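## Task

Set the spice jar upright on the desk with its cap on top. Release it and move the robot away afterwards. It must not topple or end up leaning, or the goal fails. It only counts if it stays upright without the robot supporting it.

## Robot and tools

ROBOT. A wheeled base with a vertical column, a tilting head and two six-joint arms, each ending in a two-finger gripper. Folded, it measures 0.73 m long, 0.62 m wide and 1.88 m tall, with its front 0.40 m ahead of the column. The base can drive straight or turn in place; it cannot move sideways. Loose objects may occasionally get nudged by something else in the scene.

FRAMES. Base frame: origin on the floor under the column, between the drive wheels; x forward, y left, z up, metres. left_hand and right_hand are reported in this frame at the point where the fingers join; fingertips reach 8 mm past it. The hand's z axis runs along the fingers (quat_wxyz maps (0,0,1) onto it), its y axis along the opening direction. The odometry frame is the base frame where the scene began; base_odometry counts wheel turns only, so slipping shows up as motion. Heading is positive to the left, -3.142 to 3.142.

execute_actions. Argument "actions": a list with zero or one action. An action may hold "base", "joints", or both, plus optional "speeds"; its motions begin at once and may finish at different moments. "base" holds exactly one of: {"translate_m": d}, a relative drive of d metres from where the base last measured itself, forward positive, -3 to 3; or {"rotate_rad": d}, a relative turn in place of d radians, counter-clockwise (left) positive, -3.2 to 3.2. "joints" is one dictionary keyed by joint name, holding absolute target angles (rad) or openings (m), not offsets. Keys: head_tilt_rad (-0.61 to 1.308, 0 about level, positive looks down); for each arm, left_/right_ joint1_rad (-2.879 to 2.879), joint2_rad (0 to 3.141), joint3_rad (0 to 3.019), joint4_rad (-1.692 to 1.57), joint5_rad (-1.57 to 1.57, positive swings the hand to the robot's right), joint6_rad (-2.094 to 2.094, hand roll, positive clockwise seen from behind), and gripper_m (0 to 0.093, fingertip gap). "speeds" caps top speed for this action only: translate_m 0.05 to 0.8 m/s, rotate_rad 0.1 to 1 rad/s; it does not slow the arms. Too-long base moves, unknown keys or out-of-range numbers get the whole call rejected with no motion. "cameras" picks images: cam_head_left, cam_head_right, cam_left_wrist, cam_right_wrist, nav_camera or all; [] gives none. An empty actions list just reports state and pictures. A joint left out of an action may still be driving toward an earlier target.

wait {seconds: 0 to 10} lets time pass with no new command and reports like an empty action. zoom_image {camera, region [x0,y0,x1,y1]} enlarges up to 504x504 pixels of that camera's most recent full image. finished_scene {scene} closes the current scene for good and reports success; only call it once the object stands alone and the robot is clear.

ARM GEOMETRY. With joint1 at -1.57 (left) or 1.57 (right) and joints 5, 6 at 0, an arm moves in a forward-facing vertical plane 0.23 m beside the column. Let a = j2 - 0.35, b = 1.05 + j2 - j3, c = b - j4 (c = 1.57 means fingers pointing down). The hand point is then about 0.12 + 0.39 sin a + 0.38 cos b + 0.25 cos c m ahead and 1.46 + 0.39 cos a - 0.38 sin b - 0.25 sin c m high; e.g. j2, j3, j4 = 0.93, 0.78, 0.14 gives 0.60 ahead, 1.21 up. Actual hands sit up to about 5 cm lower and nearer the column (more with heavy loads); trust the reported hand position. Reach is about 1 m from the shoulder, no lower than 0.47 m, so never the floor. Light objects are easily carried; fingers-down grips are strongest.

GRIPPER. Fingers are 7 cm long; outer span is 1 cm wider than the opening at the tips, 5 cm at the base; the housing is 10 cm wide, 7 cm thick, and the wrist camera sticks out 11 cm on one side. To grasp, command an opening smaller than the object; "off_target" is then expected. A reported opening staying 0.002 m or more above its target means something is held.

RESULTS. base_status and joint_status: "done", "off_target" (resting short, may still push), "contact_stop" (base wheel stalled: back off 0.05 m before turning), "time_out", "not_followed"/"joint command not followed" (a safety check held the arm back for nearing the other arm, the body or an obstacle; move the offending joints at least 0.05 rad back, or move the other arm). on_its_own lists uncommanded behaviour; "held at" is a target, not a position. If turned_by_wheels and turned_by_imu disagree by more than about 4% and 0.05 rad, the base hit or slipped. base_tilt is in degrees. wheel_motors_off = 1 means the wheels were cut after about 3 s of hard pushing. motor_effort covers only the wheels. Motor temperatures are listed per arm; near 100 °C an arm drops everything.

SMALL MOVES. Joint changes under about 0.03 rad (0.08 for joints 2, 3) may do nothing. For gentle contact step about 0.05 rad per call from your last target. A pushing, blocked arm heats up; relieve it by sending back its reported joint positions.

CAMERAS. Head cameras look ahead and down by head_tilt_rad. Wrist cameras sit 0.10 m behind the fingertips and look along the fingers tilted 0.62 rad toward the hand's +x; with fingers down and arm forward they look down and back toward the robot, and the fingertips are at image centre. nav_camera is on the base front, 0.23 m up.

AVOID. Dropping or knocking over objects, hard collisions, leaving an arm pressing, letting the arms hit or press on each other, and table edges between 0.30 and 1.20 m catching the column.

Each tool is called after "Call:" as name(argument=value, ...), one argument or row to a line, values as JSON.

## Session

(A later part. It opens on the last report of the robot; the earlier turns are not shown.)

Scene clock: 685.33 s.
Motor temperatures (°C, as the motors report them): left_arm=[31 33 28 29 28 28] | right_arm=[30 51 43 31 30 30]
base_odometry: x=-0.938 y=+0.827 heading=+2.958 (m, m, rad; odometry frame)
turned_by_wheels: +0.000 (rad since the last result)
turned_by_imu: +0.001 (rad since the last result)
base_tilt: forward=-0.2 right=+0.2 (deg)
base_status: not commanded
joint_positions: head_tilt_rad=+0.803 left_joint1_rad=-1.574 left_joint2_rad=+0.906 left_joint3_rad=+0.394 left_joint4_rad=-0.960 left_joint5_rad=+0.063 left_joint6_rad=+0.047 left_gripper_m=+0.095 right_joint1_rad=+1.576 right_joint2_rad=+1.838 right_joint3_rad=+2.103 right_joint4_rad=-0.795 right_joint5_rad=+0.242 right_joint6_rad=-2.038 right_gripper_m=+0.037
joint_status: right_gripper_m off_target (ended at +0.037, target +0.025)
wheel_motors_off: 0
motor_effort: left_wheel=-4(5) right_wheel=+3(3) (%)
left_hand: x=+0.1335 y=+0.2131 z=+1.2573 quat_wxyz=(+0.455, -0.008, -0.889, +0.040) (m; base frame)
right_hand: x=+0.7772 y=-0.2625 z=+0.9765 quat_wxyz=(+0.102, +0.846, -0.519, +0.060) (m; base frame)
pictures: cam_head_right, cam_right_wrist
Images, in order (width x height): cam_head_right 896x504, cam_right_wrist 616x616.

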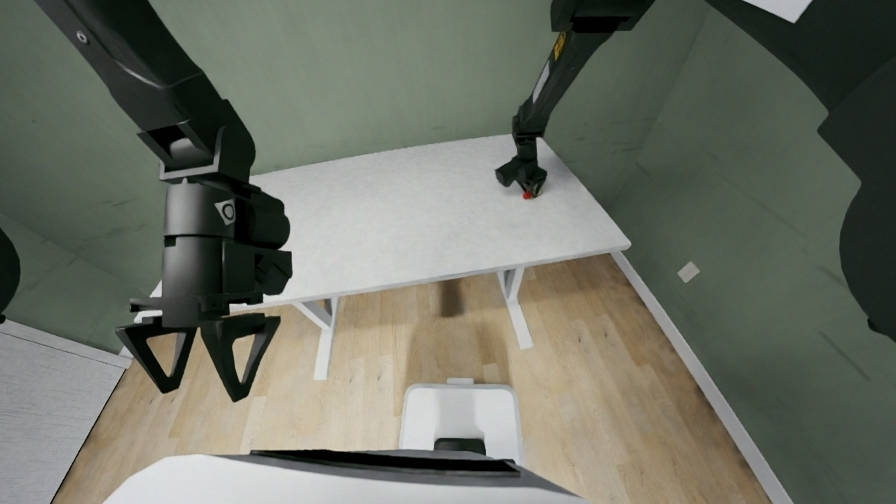

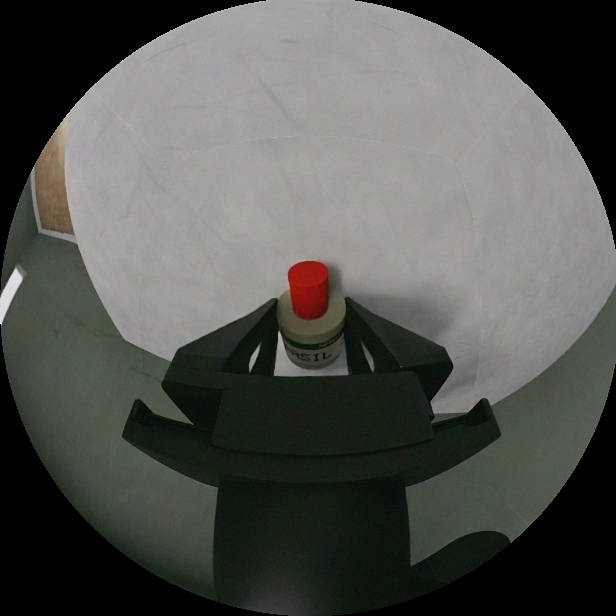

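Call:
execute_actions(
  actions=[
    {"joints": {"right_joint2_rad": 1.72, "right_joint4_rad": 0.75, "right_joint5_rad": 0.0, "right_joint6_rad": 0.0}},
  ],
  cameras=["cam_head_left","cam_head_right","cam_right_wrist"],
)

Scene clock: 807.27 s.
Motor temperatures (°C, as the motors report them): left_arm=[31 32 28 29 28 28] | right_arm=[30 53 44 31 30 30]
base_odometry: x=-0.938 y=+0.827 heading=+2.958 (m, m, rad; odometry frame)
turned_by_wheels: +0.000 (rad since the last result)
turned_by_imu: +0.001 (rad since the last result)
base_tilt: forward=-0.4 right=+0.1 (deg)
base_status: not commanded
joint_positions: head_tilt_rad=+0.803 left_joint1_rad=-1.574 left_joint2_rad=+0.906 left_joint3_rad=+0.394 left_joint4_rad=-0.960 left_joint5_rad=+0.063 left_joint6_rad=+0.047 left_gripper_m=+0.095 right_joint1_rad=+1.574 right_joint2_rad=+1.712 right_joint3_rad=+2.103 right_joint4_rad=+0.734 right_joint5_rad=+0.004 right_joint6_rad=-0.007 right_gripper_m=+0.037
joint_status: all done
wheel_motors_off: 0
motor_effort: left_wheel=-5(5) right_wheel=+4(4) (%)
left_hand: x=+0.1335 y=+0.2131 z=+1.2573 quat_wxyz=(+0.455, -0.008, -0.889, +0.040) (m; base frame)
right_hand: x=+1.0486 y=-0.2243 z=+1.3206 quat_wxyz=(-0.734, +0.001, -0.679, +0.002) (m; base frame)
pictures: cam_head_left, cam_head_right, cam_right_wrist
Images, in order (width x height): cam_head_left 896x504, cam_head_right 896x504, cam_right_wrist 616x616.

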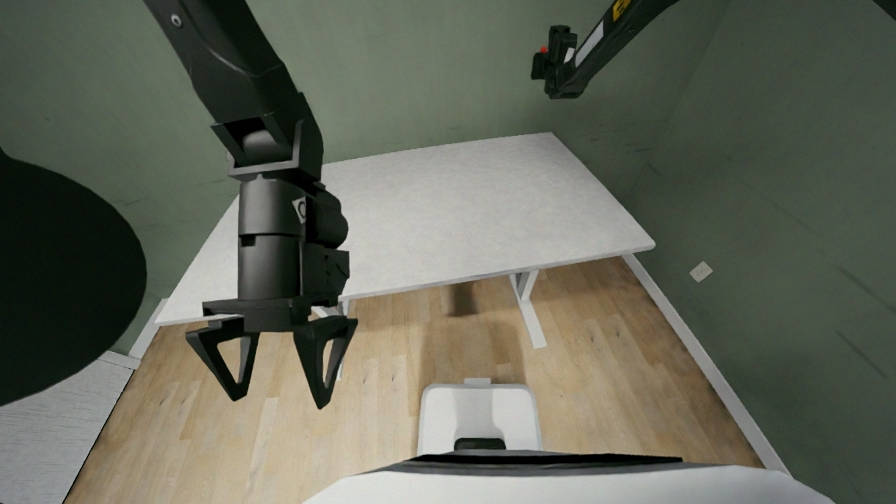

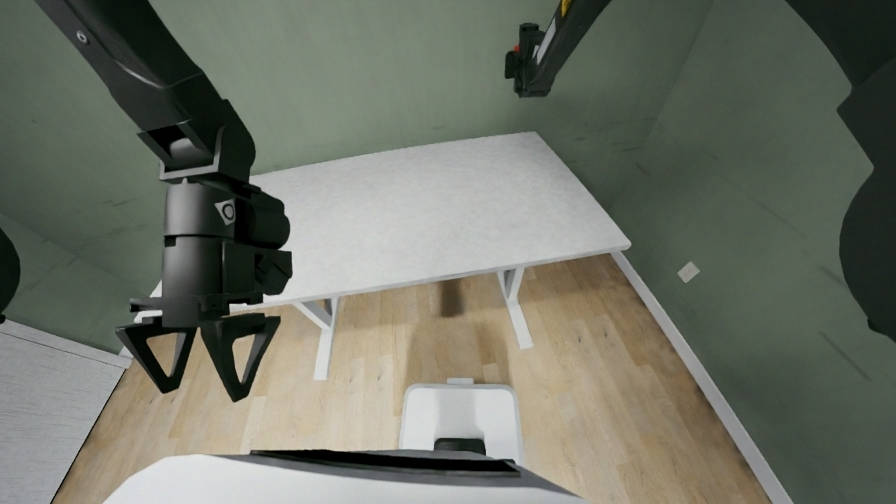

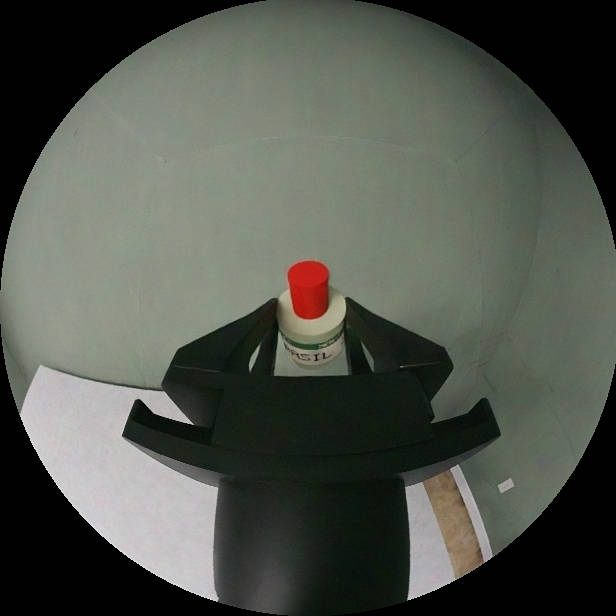

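Call:
execute_actions(
  actions=[],
)

Scene clock: 822.90 s.
Motor temperatures (°C, as the motors report them): left_arm=[31 32 28 29 28 28] | right_arm=[30 54 46 31 30 30]
base_odometry: x=-0.938 y=+0.827 heading=+2.958 (m, m, rad; odometry frame)
turned_by_wheels: +0.000 (rad since the last result)
turned_by_imu: +0.001 (rad since the last result)
base_tilt: forward=-0.2 right=+0.2 (deg)
base_status: not commanded
joint_positions: head_tilt_rad=+0.803 left_joint1_rad=-1.574 left_joint2_rad=+0.906 left_joint3_rad=+0.394 left_joint4_rad=-0.960 left_joint5_rad=+0.063 left_joint6_rad=+0.047 left_gripper_m=+0.095 right_joint1_rad=+1.574 right_joint2_rad=+1.712 right_joint3_rad=+2.103 right_joint4_rad=+0.734 right_joint5_rad=+0.004 right_joint6_rad=-0.007 right_gripper_m=+0.037
joint_status: all done
wheel_motors_off: 0
motor_effort: left_wheel=-6(5) right_wheel=+4(4) (%)
left_hand: x=+0.1335 y=+0.2131 z=+1.2573 quat_wxyz=(+0.455, -0.008, -0.889, +0.040) (m; base frame)
right_hand: x=+1.0486 y=-0.2243 z=+1.3206 quat_wxyz=(-0.734, +0.001, -0.679, +0.002) (m; base frame)
pictures: cam_head_left, cam_head_right, cam_left_wrist, cam_right_wrist, nav_camera
Images, in order (width x height): cam_head_left 896x504, cam_head_right 896x504, cam_left_wrist 616x616, cam_right_wrist 616x616, nav_camera 896x504.

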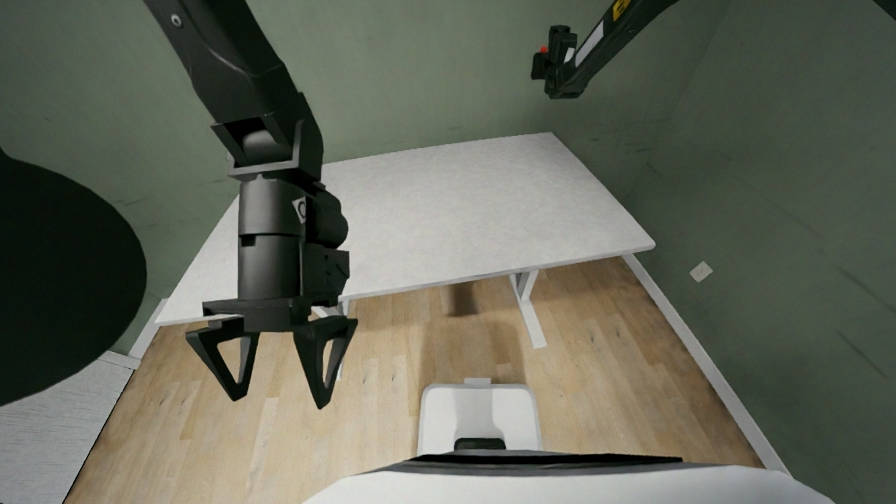

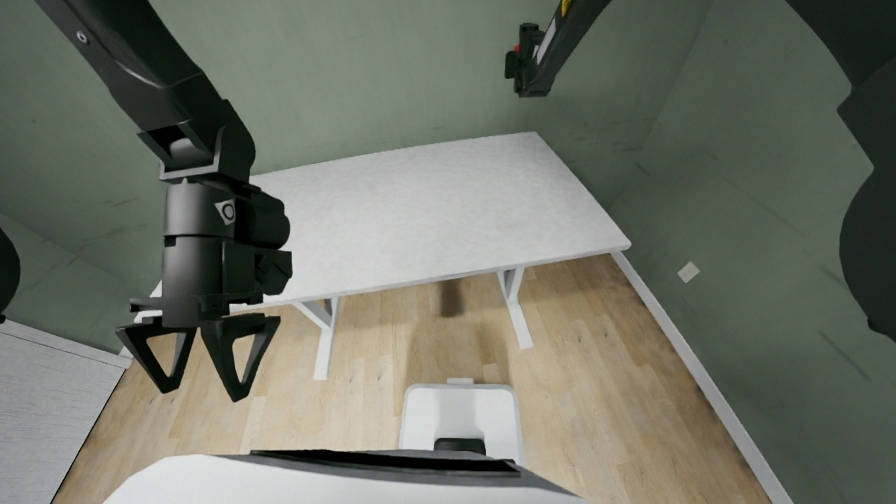

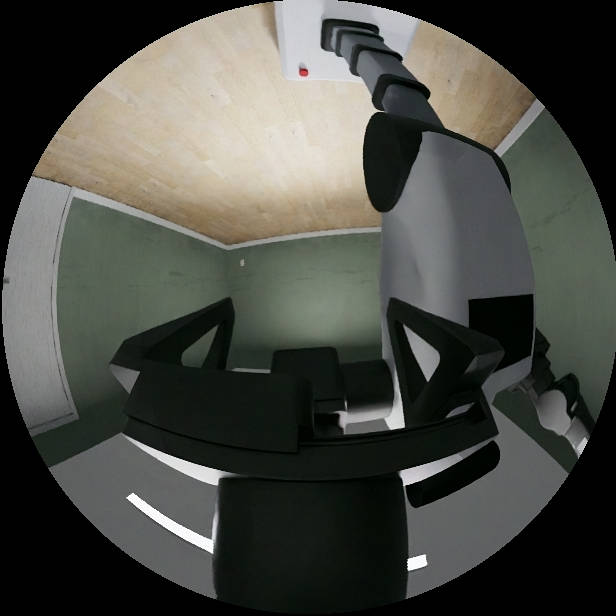

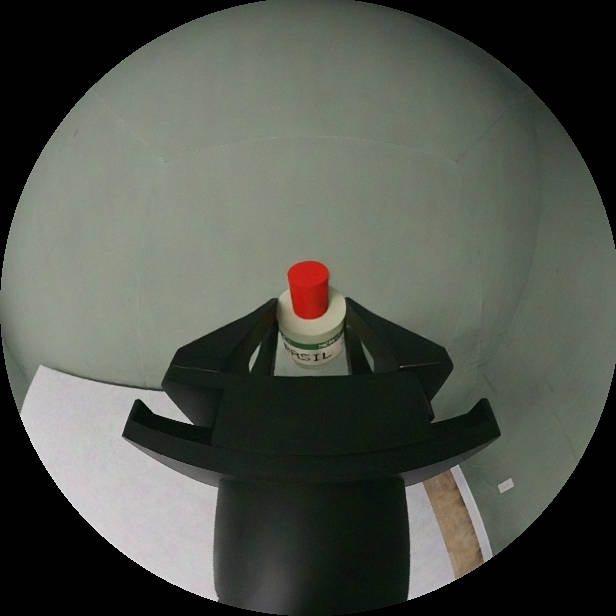

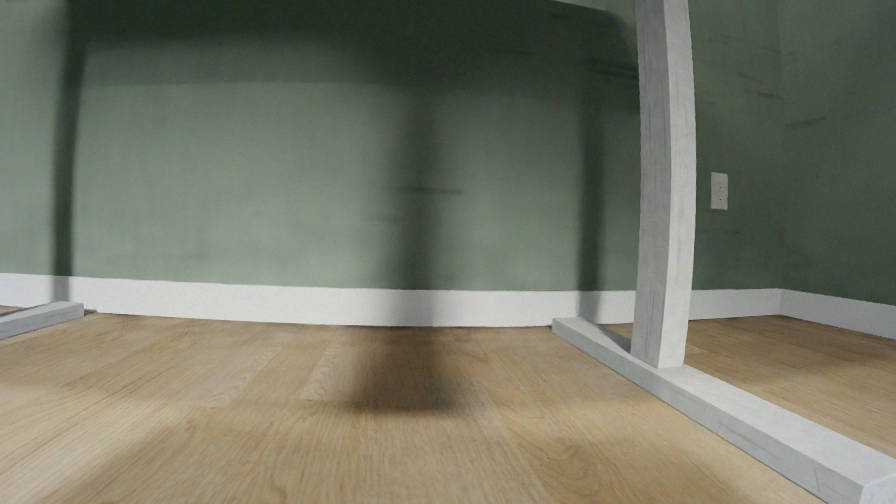

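Call:
execute_actions(
  actions=[
    {"joints": {"right_joint2_rad": 2.06}},
  ],
  cameras=["cam_head_right", "cam_right_wrist"],
)

Scene clock: 868.70 s.
Motor temperatures (°C, as the motors report them): left_arm=[31 32 28 29 28 28] | right_arm=[30 56 48 31 30 30]
base_odometry: x=-0.938 y=+0.827 heading=+2.957 (m, m, rad; odometry frame)
turned_by_wheels: +0.000 (rad since the last result)
turned_by_imu: +0.001 (rad since the last result)
base_tilt: forward=-0.4 right=+0.0 (deg)
base_status: not commanded
joint_positions: head_tilt_rad=+0.803 left_joint1_rad=-1.574 left_joint2_rad=+0.906 left_joint3_rad=+0.394 left_joint4_rad=-0.960 left_joint5_rad=+0.063 left_joint6_rad=+0.047 left_gripper_m=+0.095 right_joint1_rad=+1.573 right_joint2_rad=+2.066 right_joint3_rad=+2.122 right_joint4_rad=+0.757 right_joint5_rad=+0.004 right_joint6_rad=-0.005 right_gripper_m=+0.037
joint_status: all done
wheel_motors_off: 0
motor_effort: left_wheel=-5(8) right_wheel=+6(17) (%)
left_hand: x=+0.1335 y=+0.2131 z=+1.2573 quat_wxyz=(+0.455, -0.008, -0.889, +0.040) (m; base frame)
right_hand: x=+0.9527 y=-0.2243 z=+1.0221 quat_wxyz=(-0.619, +0.001, -0.785, +0.002) (m; base frame)
pictures: cam_head_right, cam_right_wrist
Images, in order (width x height): cam_head_right 896x504, cam_right_wrist 616x616.

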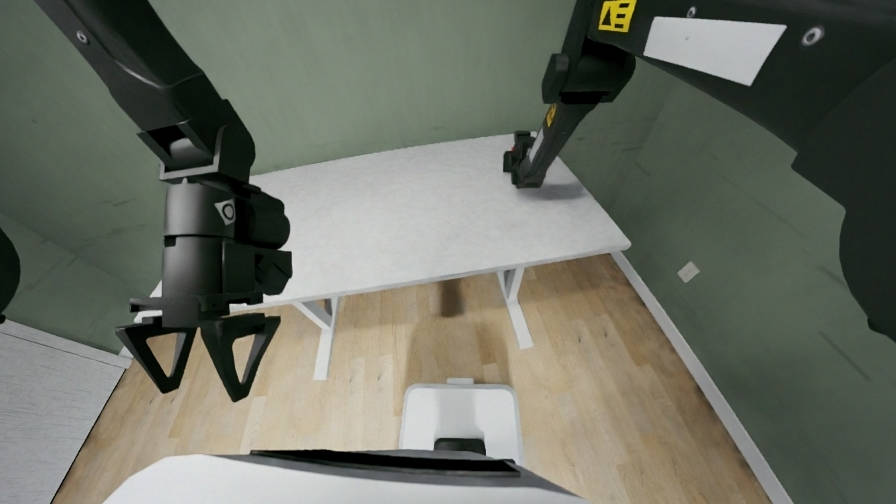

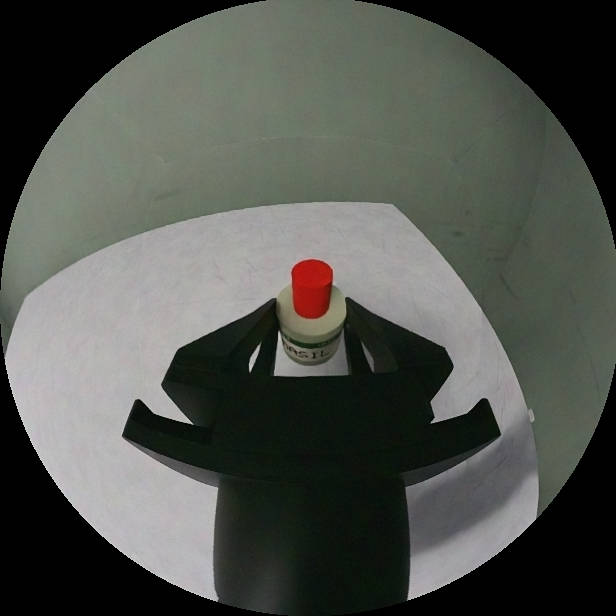

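Call:
execute_actions(
  actions=[
    {"joints": {"right_joint2_rad": 2.112}},
  ],
  cameras=["cam_head_right", "cam_right_wrist"],
)

Scene clock: 887.07 s.
Motor temperatures (°C, as the motors report them): left_arm=[31 32 28 29 28 28] | right_arm=[30 56 45 31 30 30]
base_odometry: x=-0.938 y=+0.827 heading=+2.957 (m, m, rad; odometry frame)
turned_by_wheels: +0.000 (rad since the last result)
turned_by_imu: +0.001 (rad since the last result)
base_tilt: forward=-0.3 right=+0.1 (deg)
base_status: not commanded
joint_positions: head_tilt_rad=+0.803 left_joint1_rad=-1.574 left_joint2_rad=+0.906 left_joint3_rad=+0.394 left_joint4_rad=-0.960 left_joint5_rad=+0.063 left_joint6_rad=+0.047 left_gripper_m=+0.095 right_joint1_rad=+1.573 right_joint2_rad=+2.110 right_joint3_rad=+2.122 right_joint4_rad=+0.757 right_joint5_rad=+0.004 right_joint6_rad=-0.005 right_gripper_m=+0.037
joint_status: all done
wheel_motors_off: 0
motor_effort: left_wheel=-8(7) right_wheel=+6(6) (%)
left_hand: x=+0.1335 y=+0.2131 z=+1.2573 quat_wxyz=(+0.455, -0.008, -0.889, +0.040) (m; base frame)
right_hand: x=+0.9327 y=-0.2242 z=+0.9859 quat_wxyz=(-0.602, +0.001, -0.799, +0.002) (m; base frame)
pictures: cam_head_right, cam_right_wrist
Images, in order (width x height): cam_head_right 896x504, cam_right_wrist 616x616.

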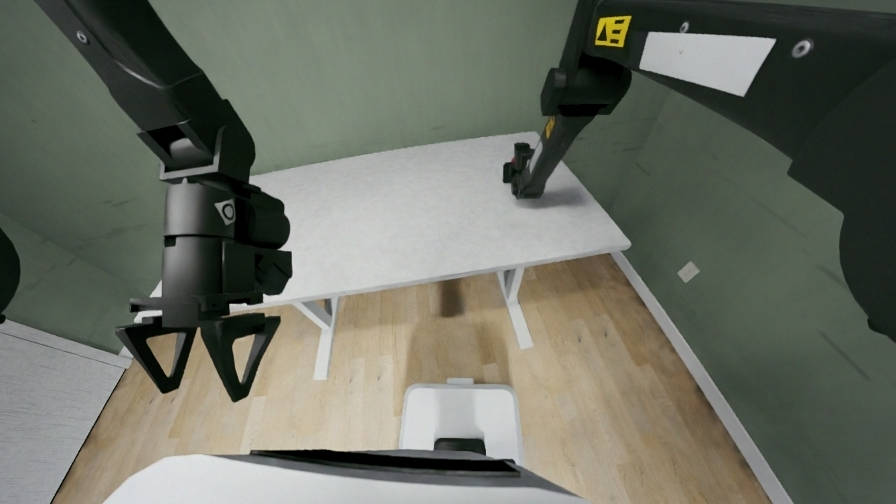

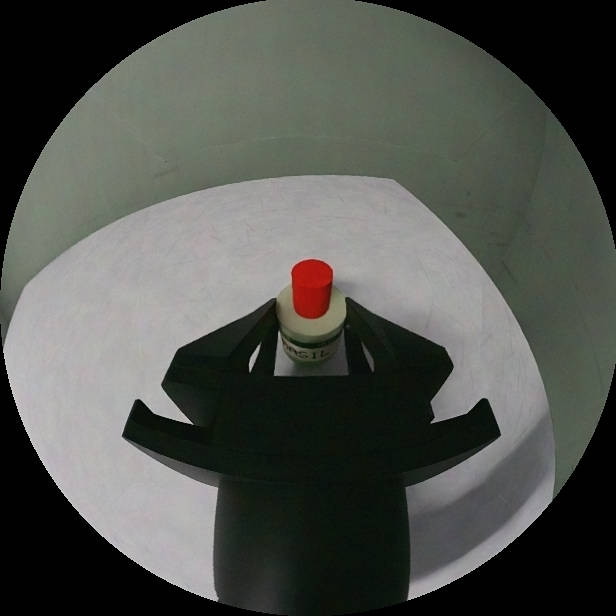

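Call:
zoom_image(
  camera="cam_right_wrist",
  region=[220, 230, 420, 430],
)

Call:
zoom_image(
  camera="cam_head_right",
  region=[460, 120, 620, 230],
)

Region (220, 230, 420, 430) of cam_right_wrist's 616x616 image, scaled by 2.520, with more detail than that image has.

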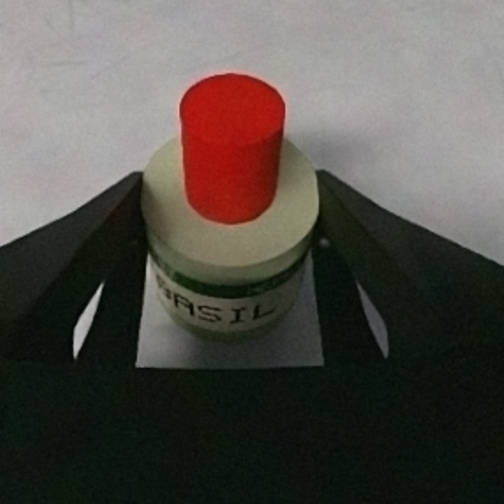

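Region (460, 120, 620, 230) of cam_head_right's 896x504 image, scaled by 3.150, with more detail than that image has; it fills the top 346 rows of this view, and the rest is white.

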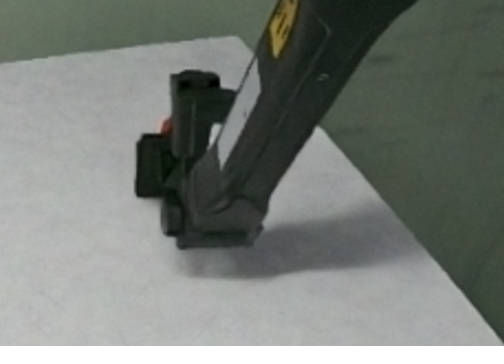

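Call:
execute_actions(
  actions=[
    {"joints": {"right_joint2_rad": 2.15}},
  ],
  cameras=["cam_head_right", "cam_right_wrist"],
)

Scene clock: 927.07 s.
Motor temperatures (°C, as the motors report them): left_arm=[31 32 28 29 28 28] | right_arm=[30 55 44 31 30 29]
base_odometry: x=-0.938 y=+0.827 heading=+2.957 (m, m, rad; odometry frame)
turned_by_wheels: +0.000 (rad since the last result)
turned_by_imu: +0.001 (rad since the last result)
base_tilt: forward=-0.3 right=+0.1 (deg)
base_status: not commanded
joint_positions: head_tilt_rad=+0.803 left_joint1_rad=-1.574 left_joint2_rad=+0.906 left_joint3_rad=+0.394 left_joint4_rad=-0.960 left_joint5_rad=+0.063 left_joint6_rad=+0.047 left_gripper_m=+0.095 right_joint1_rad=+1.573 right_joint2_rad=+2.112 right_joint3_rad=+2.122 right_joint4_rad=+0.757 right_joint5_rad=+0.004 right_joint6_rad=-0.005 right_gripper_m=+0.037
joint_status: all done
wheel_motors_off: 0
motor_effort: left_wheel=-6(7) right_wheel=+6(6) (%)
left_hand: x=+0.1335 y=+0.2131 z=+1.2573 quat_wxyz=(+0.455, -0.008, -0.889, +0.040) (m; base frame)
right_hand: x=+0.9316 y=-0.2242 z=+0.9840 quat_wxyz=(-0.601, +0.001, -0.799, +0.002) (m; base frame)
pictures: cam_head_right, cam_right_wrist
Images, in order (width x height): cam_head_right 896x504, cam_right_wrist 616x616.

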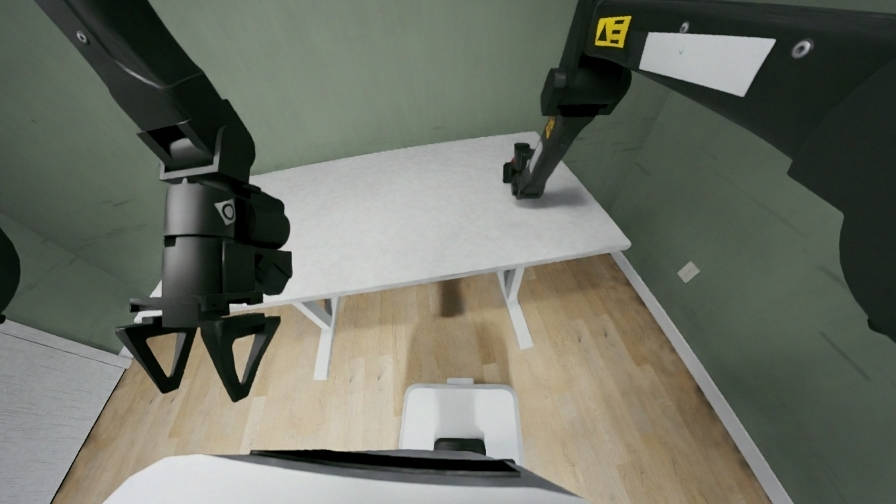

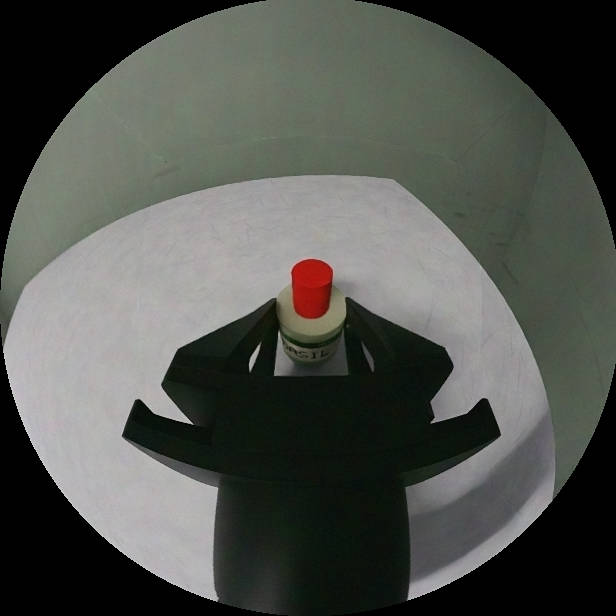

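Call:
execute_actions(
  actions=[
    {"joints": {"right_joint2_rad": 2.165}},
  ],
  cameras=["cam_right_wrist"],
)

Scene clock: 940.67 s.
Motor temperatures (°C, as the motors report them): left_arm=[31 32 28 29 28 28] | right_arm=[30 55 44 31 30 29]
base_odometry: x=-0.938 y=+0.827 heading=+2.957 (m, m, rad; odometry frame)
turned_by_wheels: +0.000 (rad since the last result)
turned_by_imu: +0.001 (rad since the last result)
base_tilt: forward=-0.2 right=+0.1 (deg)
base_status: not commanded
joint_positions: head_tilt_rad=+0.803 left_joint1_rad=-1.574 left_joint2_rad=+0.906 left_joint3_rad=+0.394 left_joint4_rad=-0.960 left_joint5_rad=+0.063 left_joint6_rad=+0.047 left_gripper_m=+0.095 right_joint1_rad=+1.573 right_joint2_rad=+2.113 right_joint3_rad=+2.122 right_joint4_rad=+0.757 right_joint5_rad=+0.004 right_joint6_rad=-0.005 right_gripper_m=+0.037
joint_status: all done
wheel_motors_off: 0
motor_effort: left_wheel=-5(4) right_wheel=+6(6) (%)
left_hand: x=+0.1335 y=+0.2131 z=+1.2573 quat_wxyz=(+0.455, -0.008, -0.889, +0.040) (m; base frame)
right_hand: x=+0.9313 y=-0.2242 z=+0.9834 quat_wxyz=(-0.601, +0.001, -0.799, +0.002) (m; base frame)
pictures: cam_right_wrist
Images, in order (width x height): cam_right_wrist 616x616.

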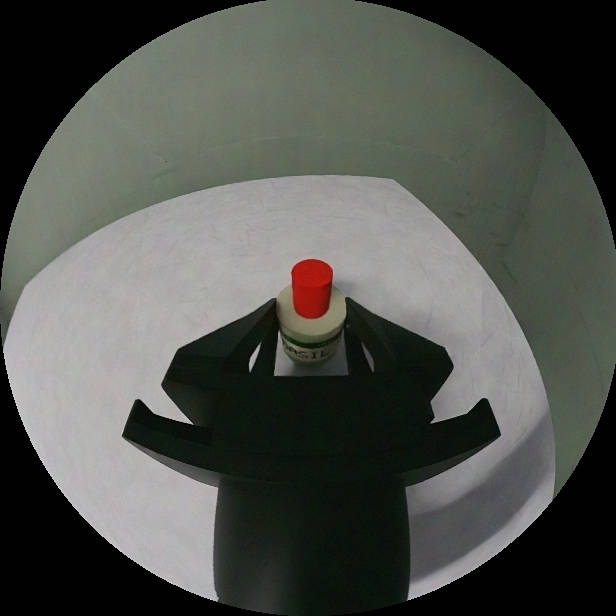

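Call:
execute_actions(
  actions=[
    {"joints": {"right_joint2_rad": 2.105, "right_gripper_m": 0.09}},
  ],
  cameras=["cam_head_right", "cam_right_wrist"],
)

Scene clock: 948.40 s.
Motor temperatures (°C, as the motors report them): left_arm=[31 32 28 29 28 28] | right_arm=[30 54 44 31 30 29]
base_odometry: x=-0.938 y=+0.827 heading=+2.957 (m, m, rad; odometry frame)
turned_by_wheels: +0.000 (rad since the last result)
turned_by_imu: +0.001 (rad since the last result)
base_tilt: forward=-0.4 right=+0.2 (deg)
base_status: not commanded
joint_positions: head_tilt_rad=+0.803 left_joint1_rad=-1.574 left_joint2_rad=+0.906 left_joint3_rad=+0.394 left_joint4_rad=-0.960 left_joint5_rad=+0.063 left_joint6_rad=+0.047 left_gripper_m=+0.095 right_joint1_rad=+1.573 right_joint2_rad=+2.112 right_joint3_rad=+2.122 right_joint4_rad=+0.757 right_joint5_rad=+0.004 right_joint6_rad=-0.005 right_gripper_m=+0.090
joint_status: all done
wheel_motors_off: 0
motor_effort: left_wheel=-6(7) right_wheel=+6(6) (%)
left_hand: x=+0.1335 y=+0.2131 z=+1.2573 quat_wxyz=(+0.455, -0.008, -0.889, +0.040) (m; base frame)
right_hand: x=+0.9320 y=-0.2242 z=+0.9846 quat_wxyz=(-0.601, +0.001, -0.799, +0.002) (m; base frame)
pictures: cam_head_right, cam_right_wrist
Images, in order (width x height): cam_head_right 896x504, cam_right_wrist 616x616.

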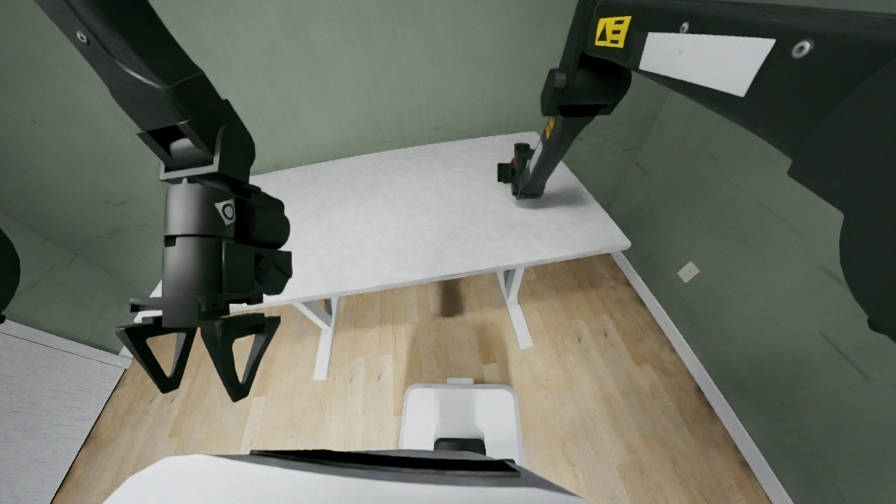

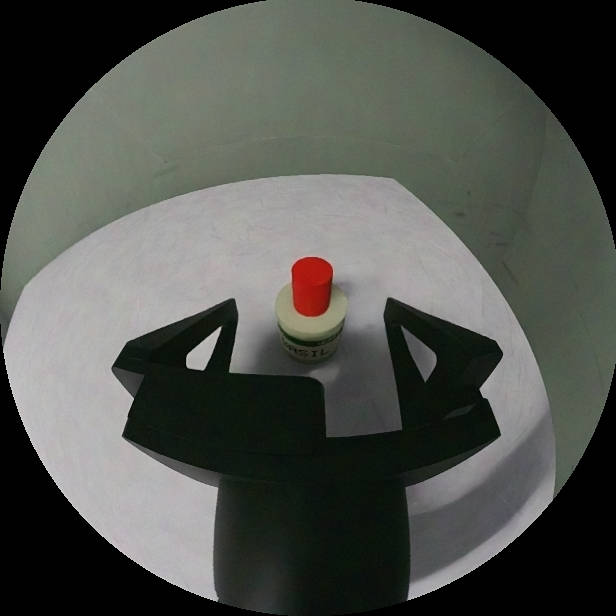

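Call:
execute_actions(
  actions=[
    {"base": {"translate_m": -0.3}, "joints": {"right_joint2_rad": 2.04}},
  ],
)

Scene clock: 967.63 s.
Motor temperatures (°C, as the motors report them): left_arm=[31 32 28 29 28 28] | right_arm=[30 56 44 31 30 29]
base_odometry: x=-0.643 y=+0.772 heading=+2.959 (m, m, rad; odometry frame)
turned_by_wheels: +0.001 (rad since the last result)
turned_by_imu: +0.002 (rad since the last result)
base_tilt: forward=-0.3 right=+0.1 (deg)
base_status: done
joint_positions: head_tilt_rad=+0.803 left_joint1_rad=-1.574 left_joint2_rad=+0.906 left_joint3_rad=+0.391 left_joint4_rad=-0.960 left_joint5_rad=+0.063 left_joint6_rad=+0.047 left_gripper_m=+0.095 right_joint1_rad=+1.572 right_joint2_rad=+2.028 right_joint3_rad=+2.122 right_joint4_rad=+0.755 right_joint5_rad=+0.003 right_joint6_rad=-0.005 right_gripper_m=+0.090
joint_status: all done
wheel_motors_off: 0
motor_effort: left_wheel=+1(49) right_wheel=-1(63) (%)
left_hand: x=+0.1315 y=+0.2131 z=+1.2581 quat_wxyz=(+0.457, -0.008, -0.889, +0.040) (m; base frame)
right_hand: x=+0.9684 y=-0.2248 z=+1.0532 quat_wxyz=(-0.633, +0.001, -0.774, +0.002) (m; base frame)
pictures: cam_head_left, cam_head_right, cam_left_wrist, cam_right_wrist, nav_camera
Images, in order (width x height): cam_head_left 896x504, cam_head_right 896x504, cam_left_wrist 616x616, cam_right_wrist 616x616, nav_camera 896x504.

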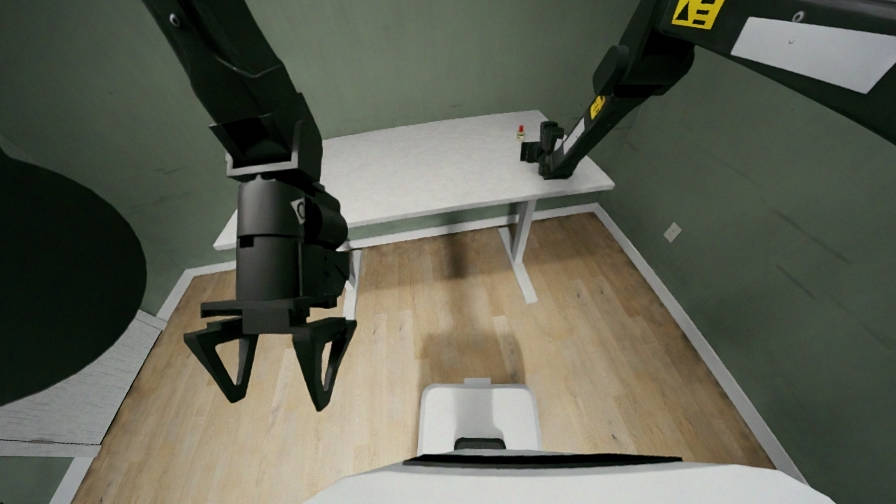

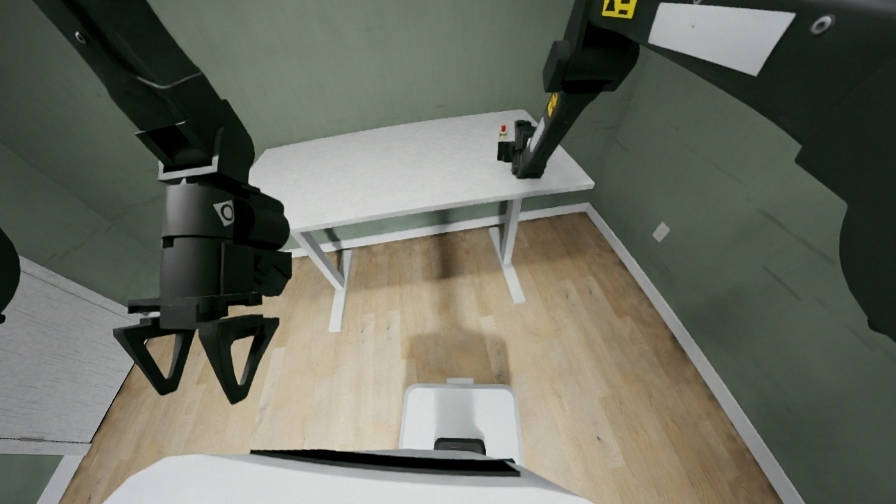

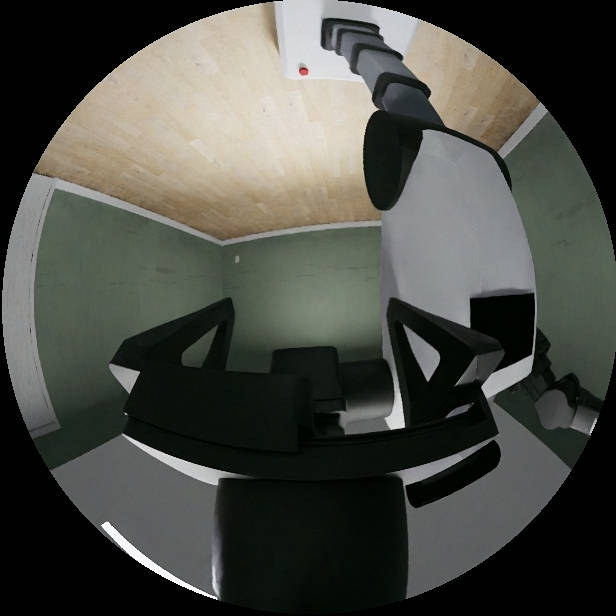

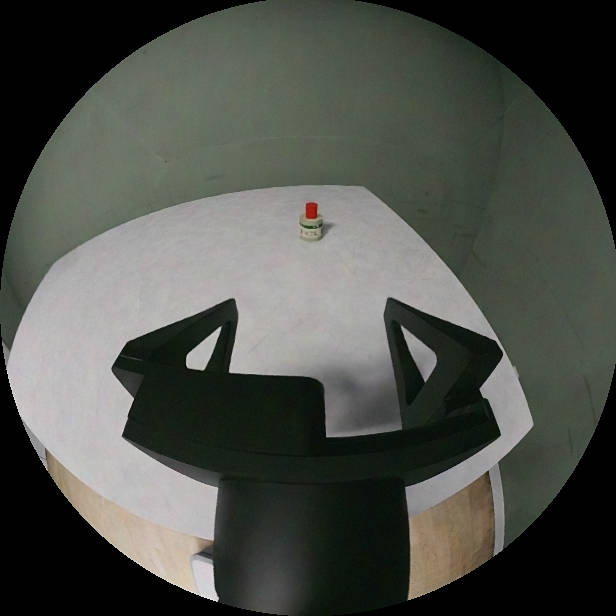

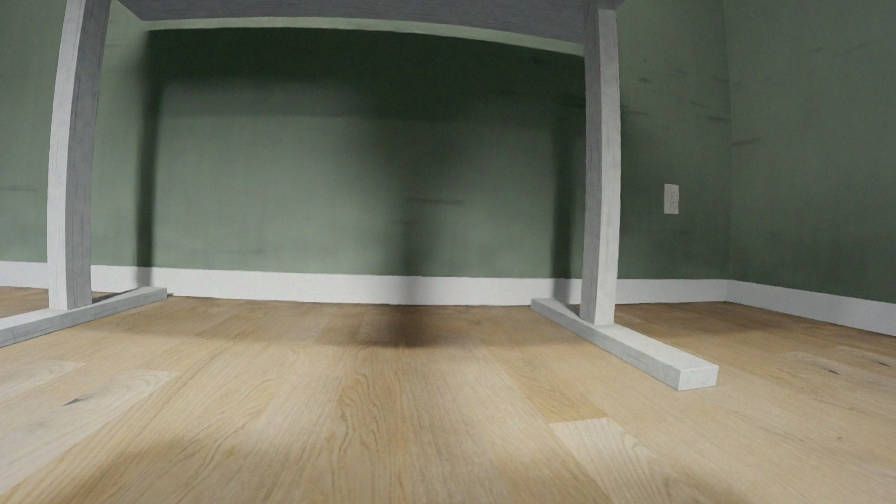

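Call:
zoom_image(
  camera="cam_right_wrist",
  region=[270, 185, 360, 260],
)

Region (270, 185, 360, 260) of cam_right_wrist's 616x616 image, scaled by 5.600, with more detail than that image has.

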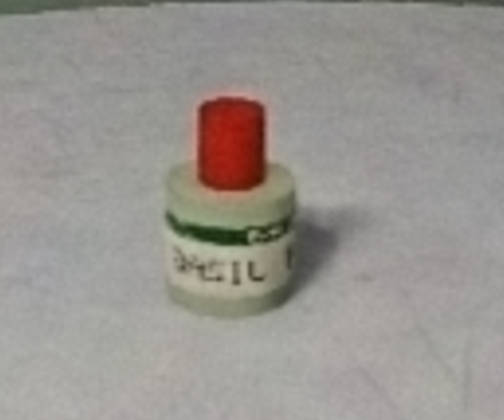

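The jar is standing upright with its cap up, and the hand is clear of it. The robot is level, so I'm ending the scene.

Call:
finished_scene(
  scene=2,
)

The scene is finished: the task was done.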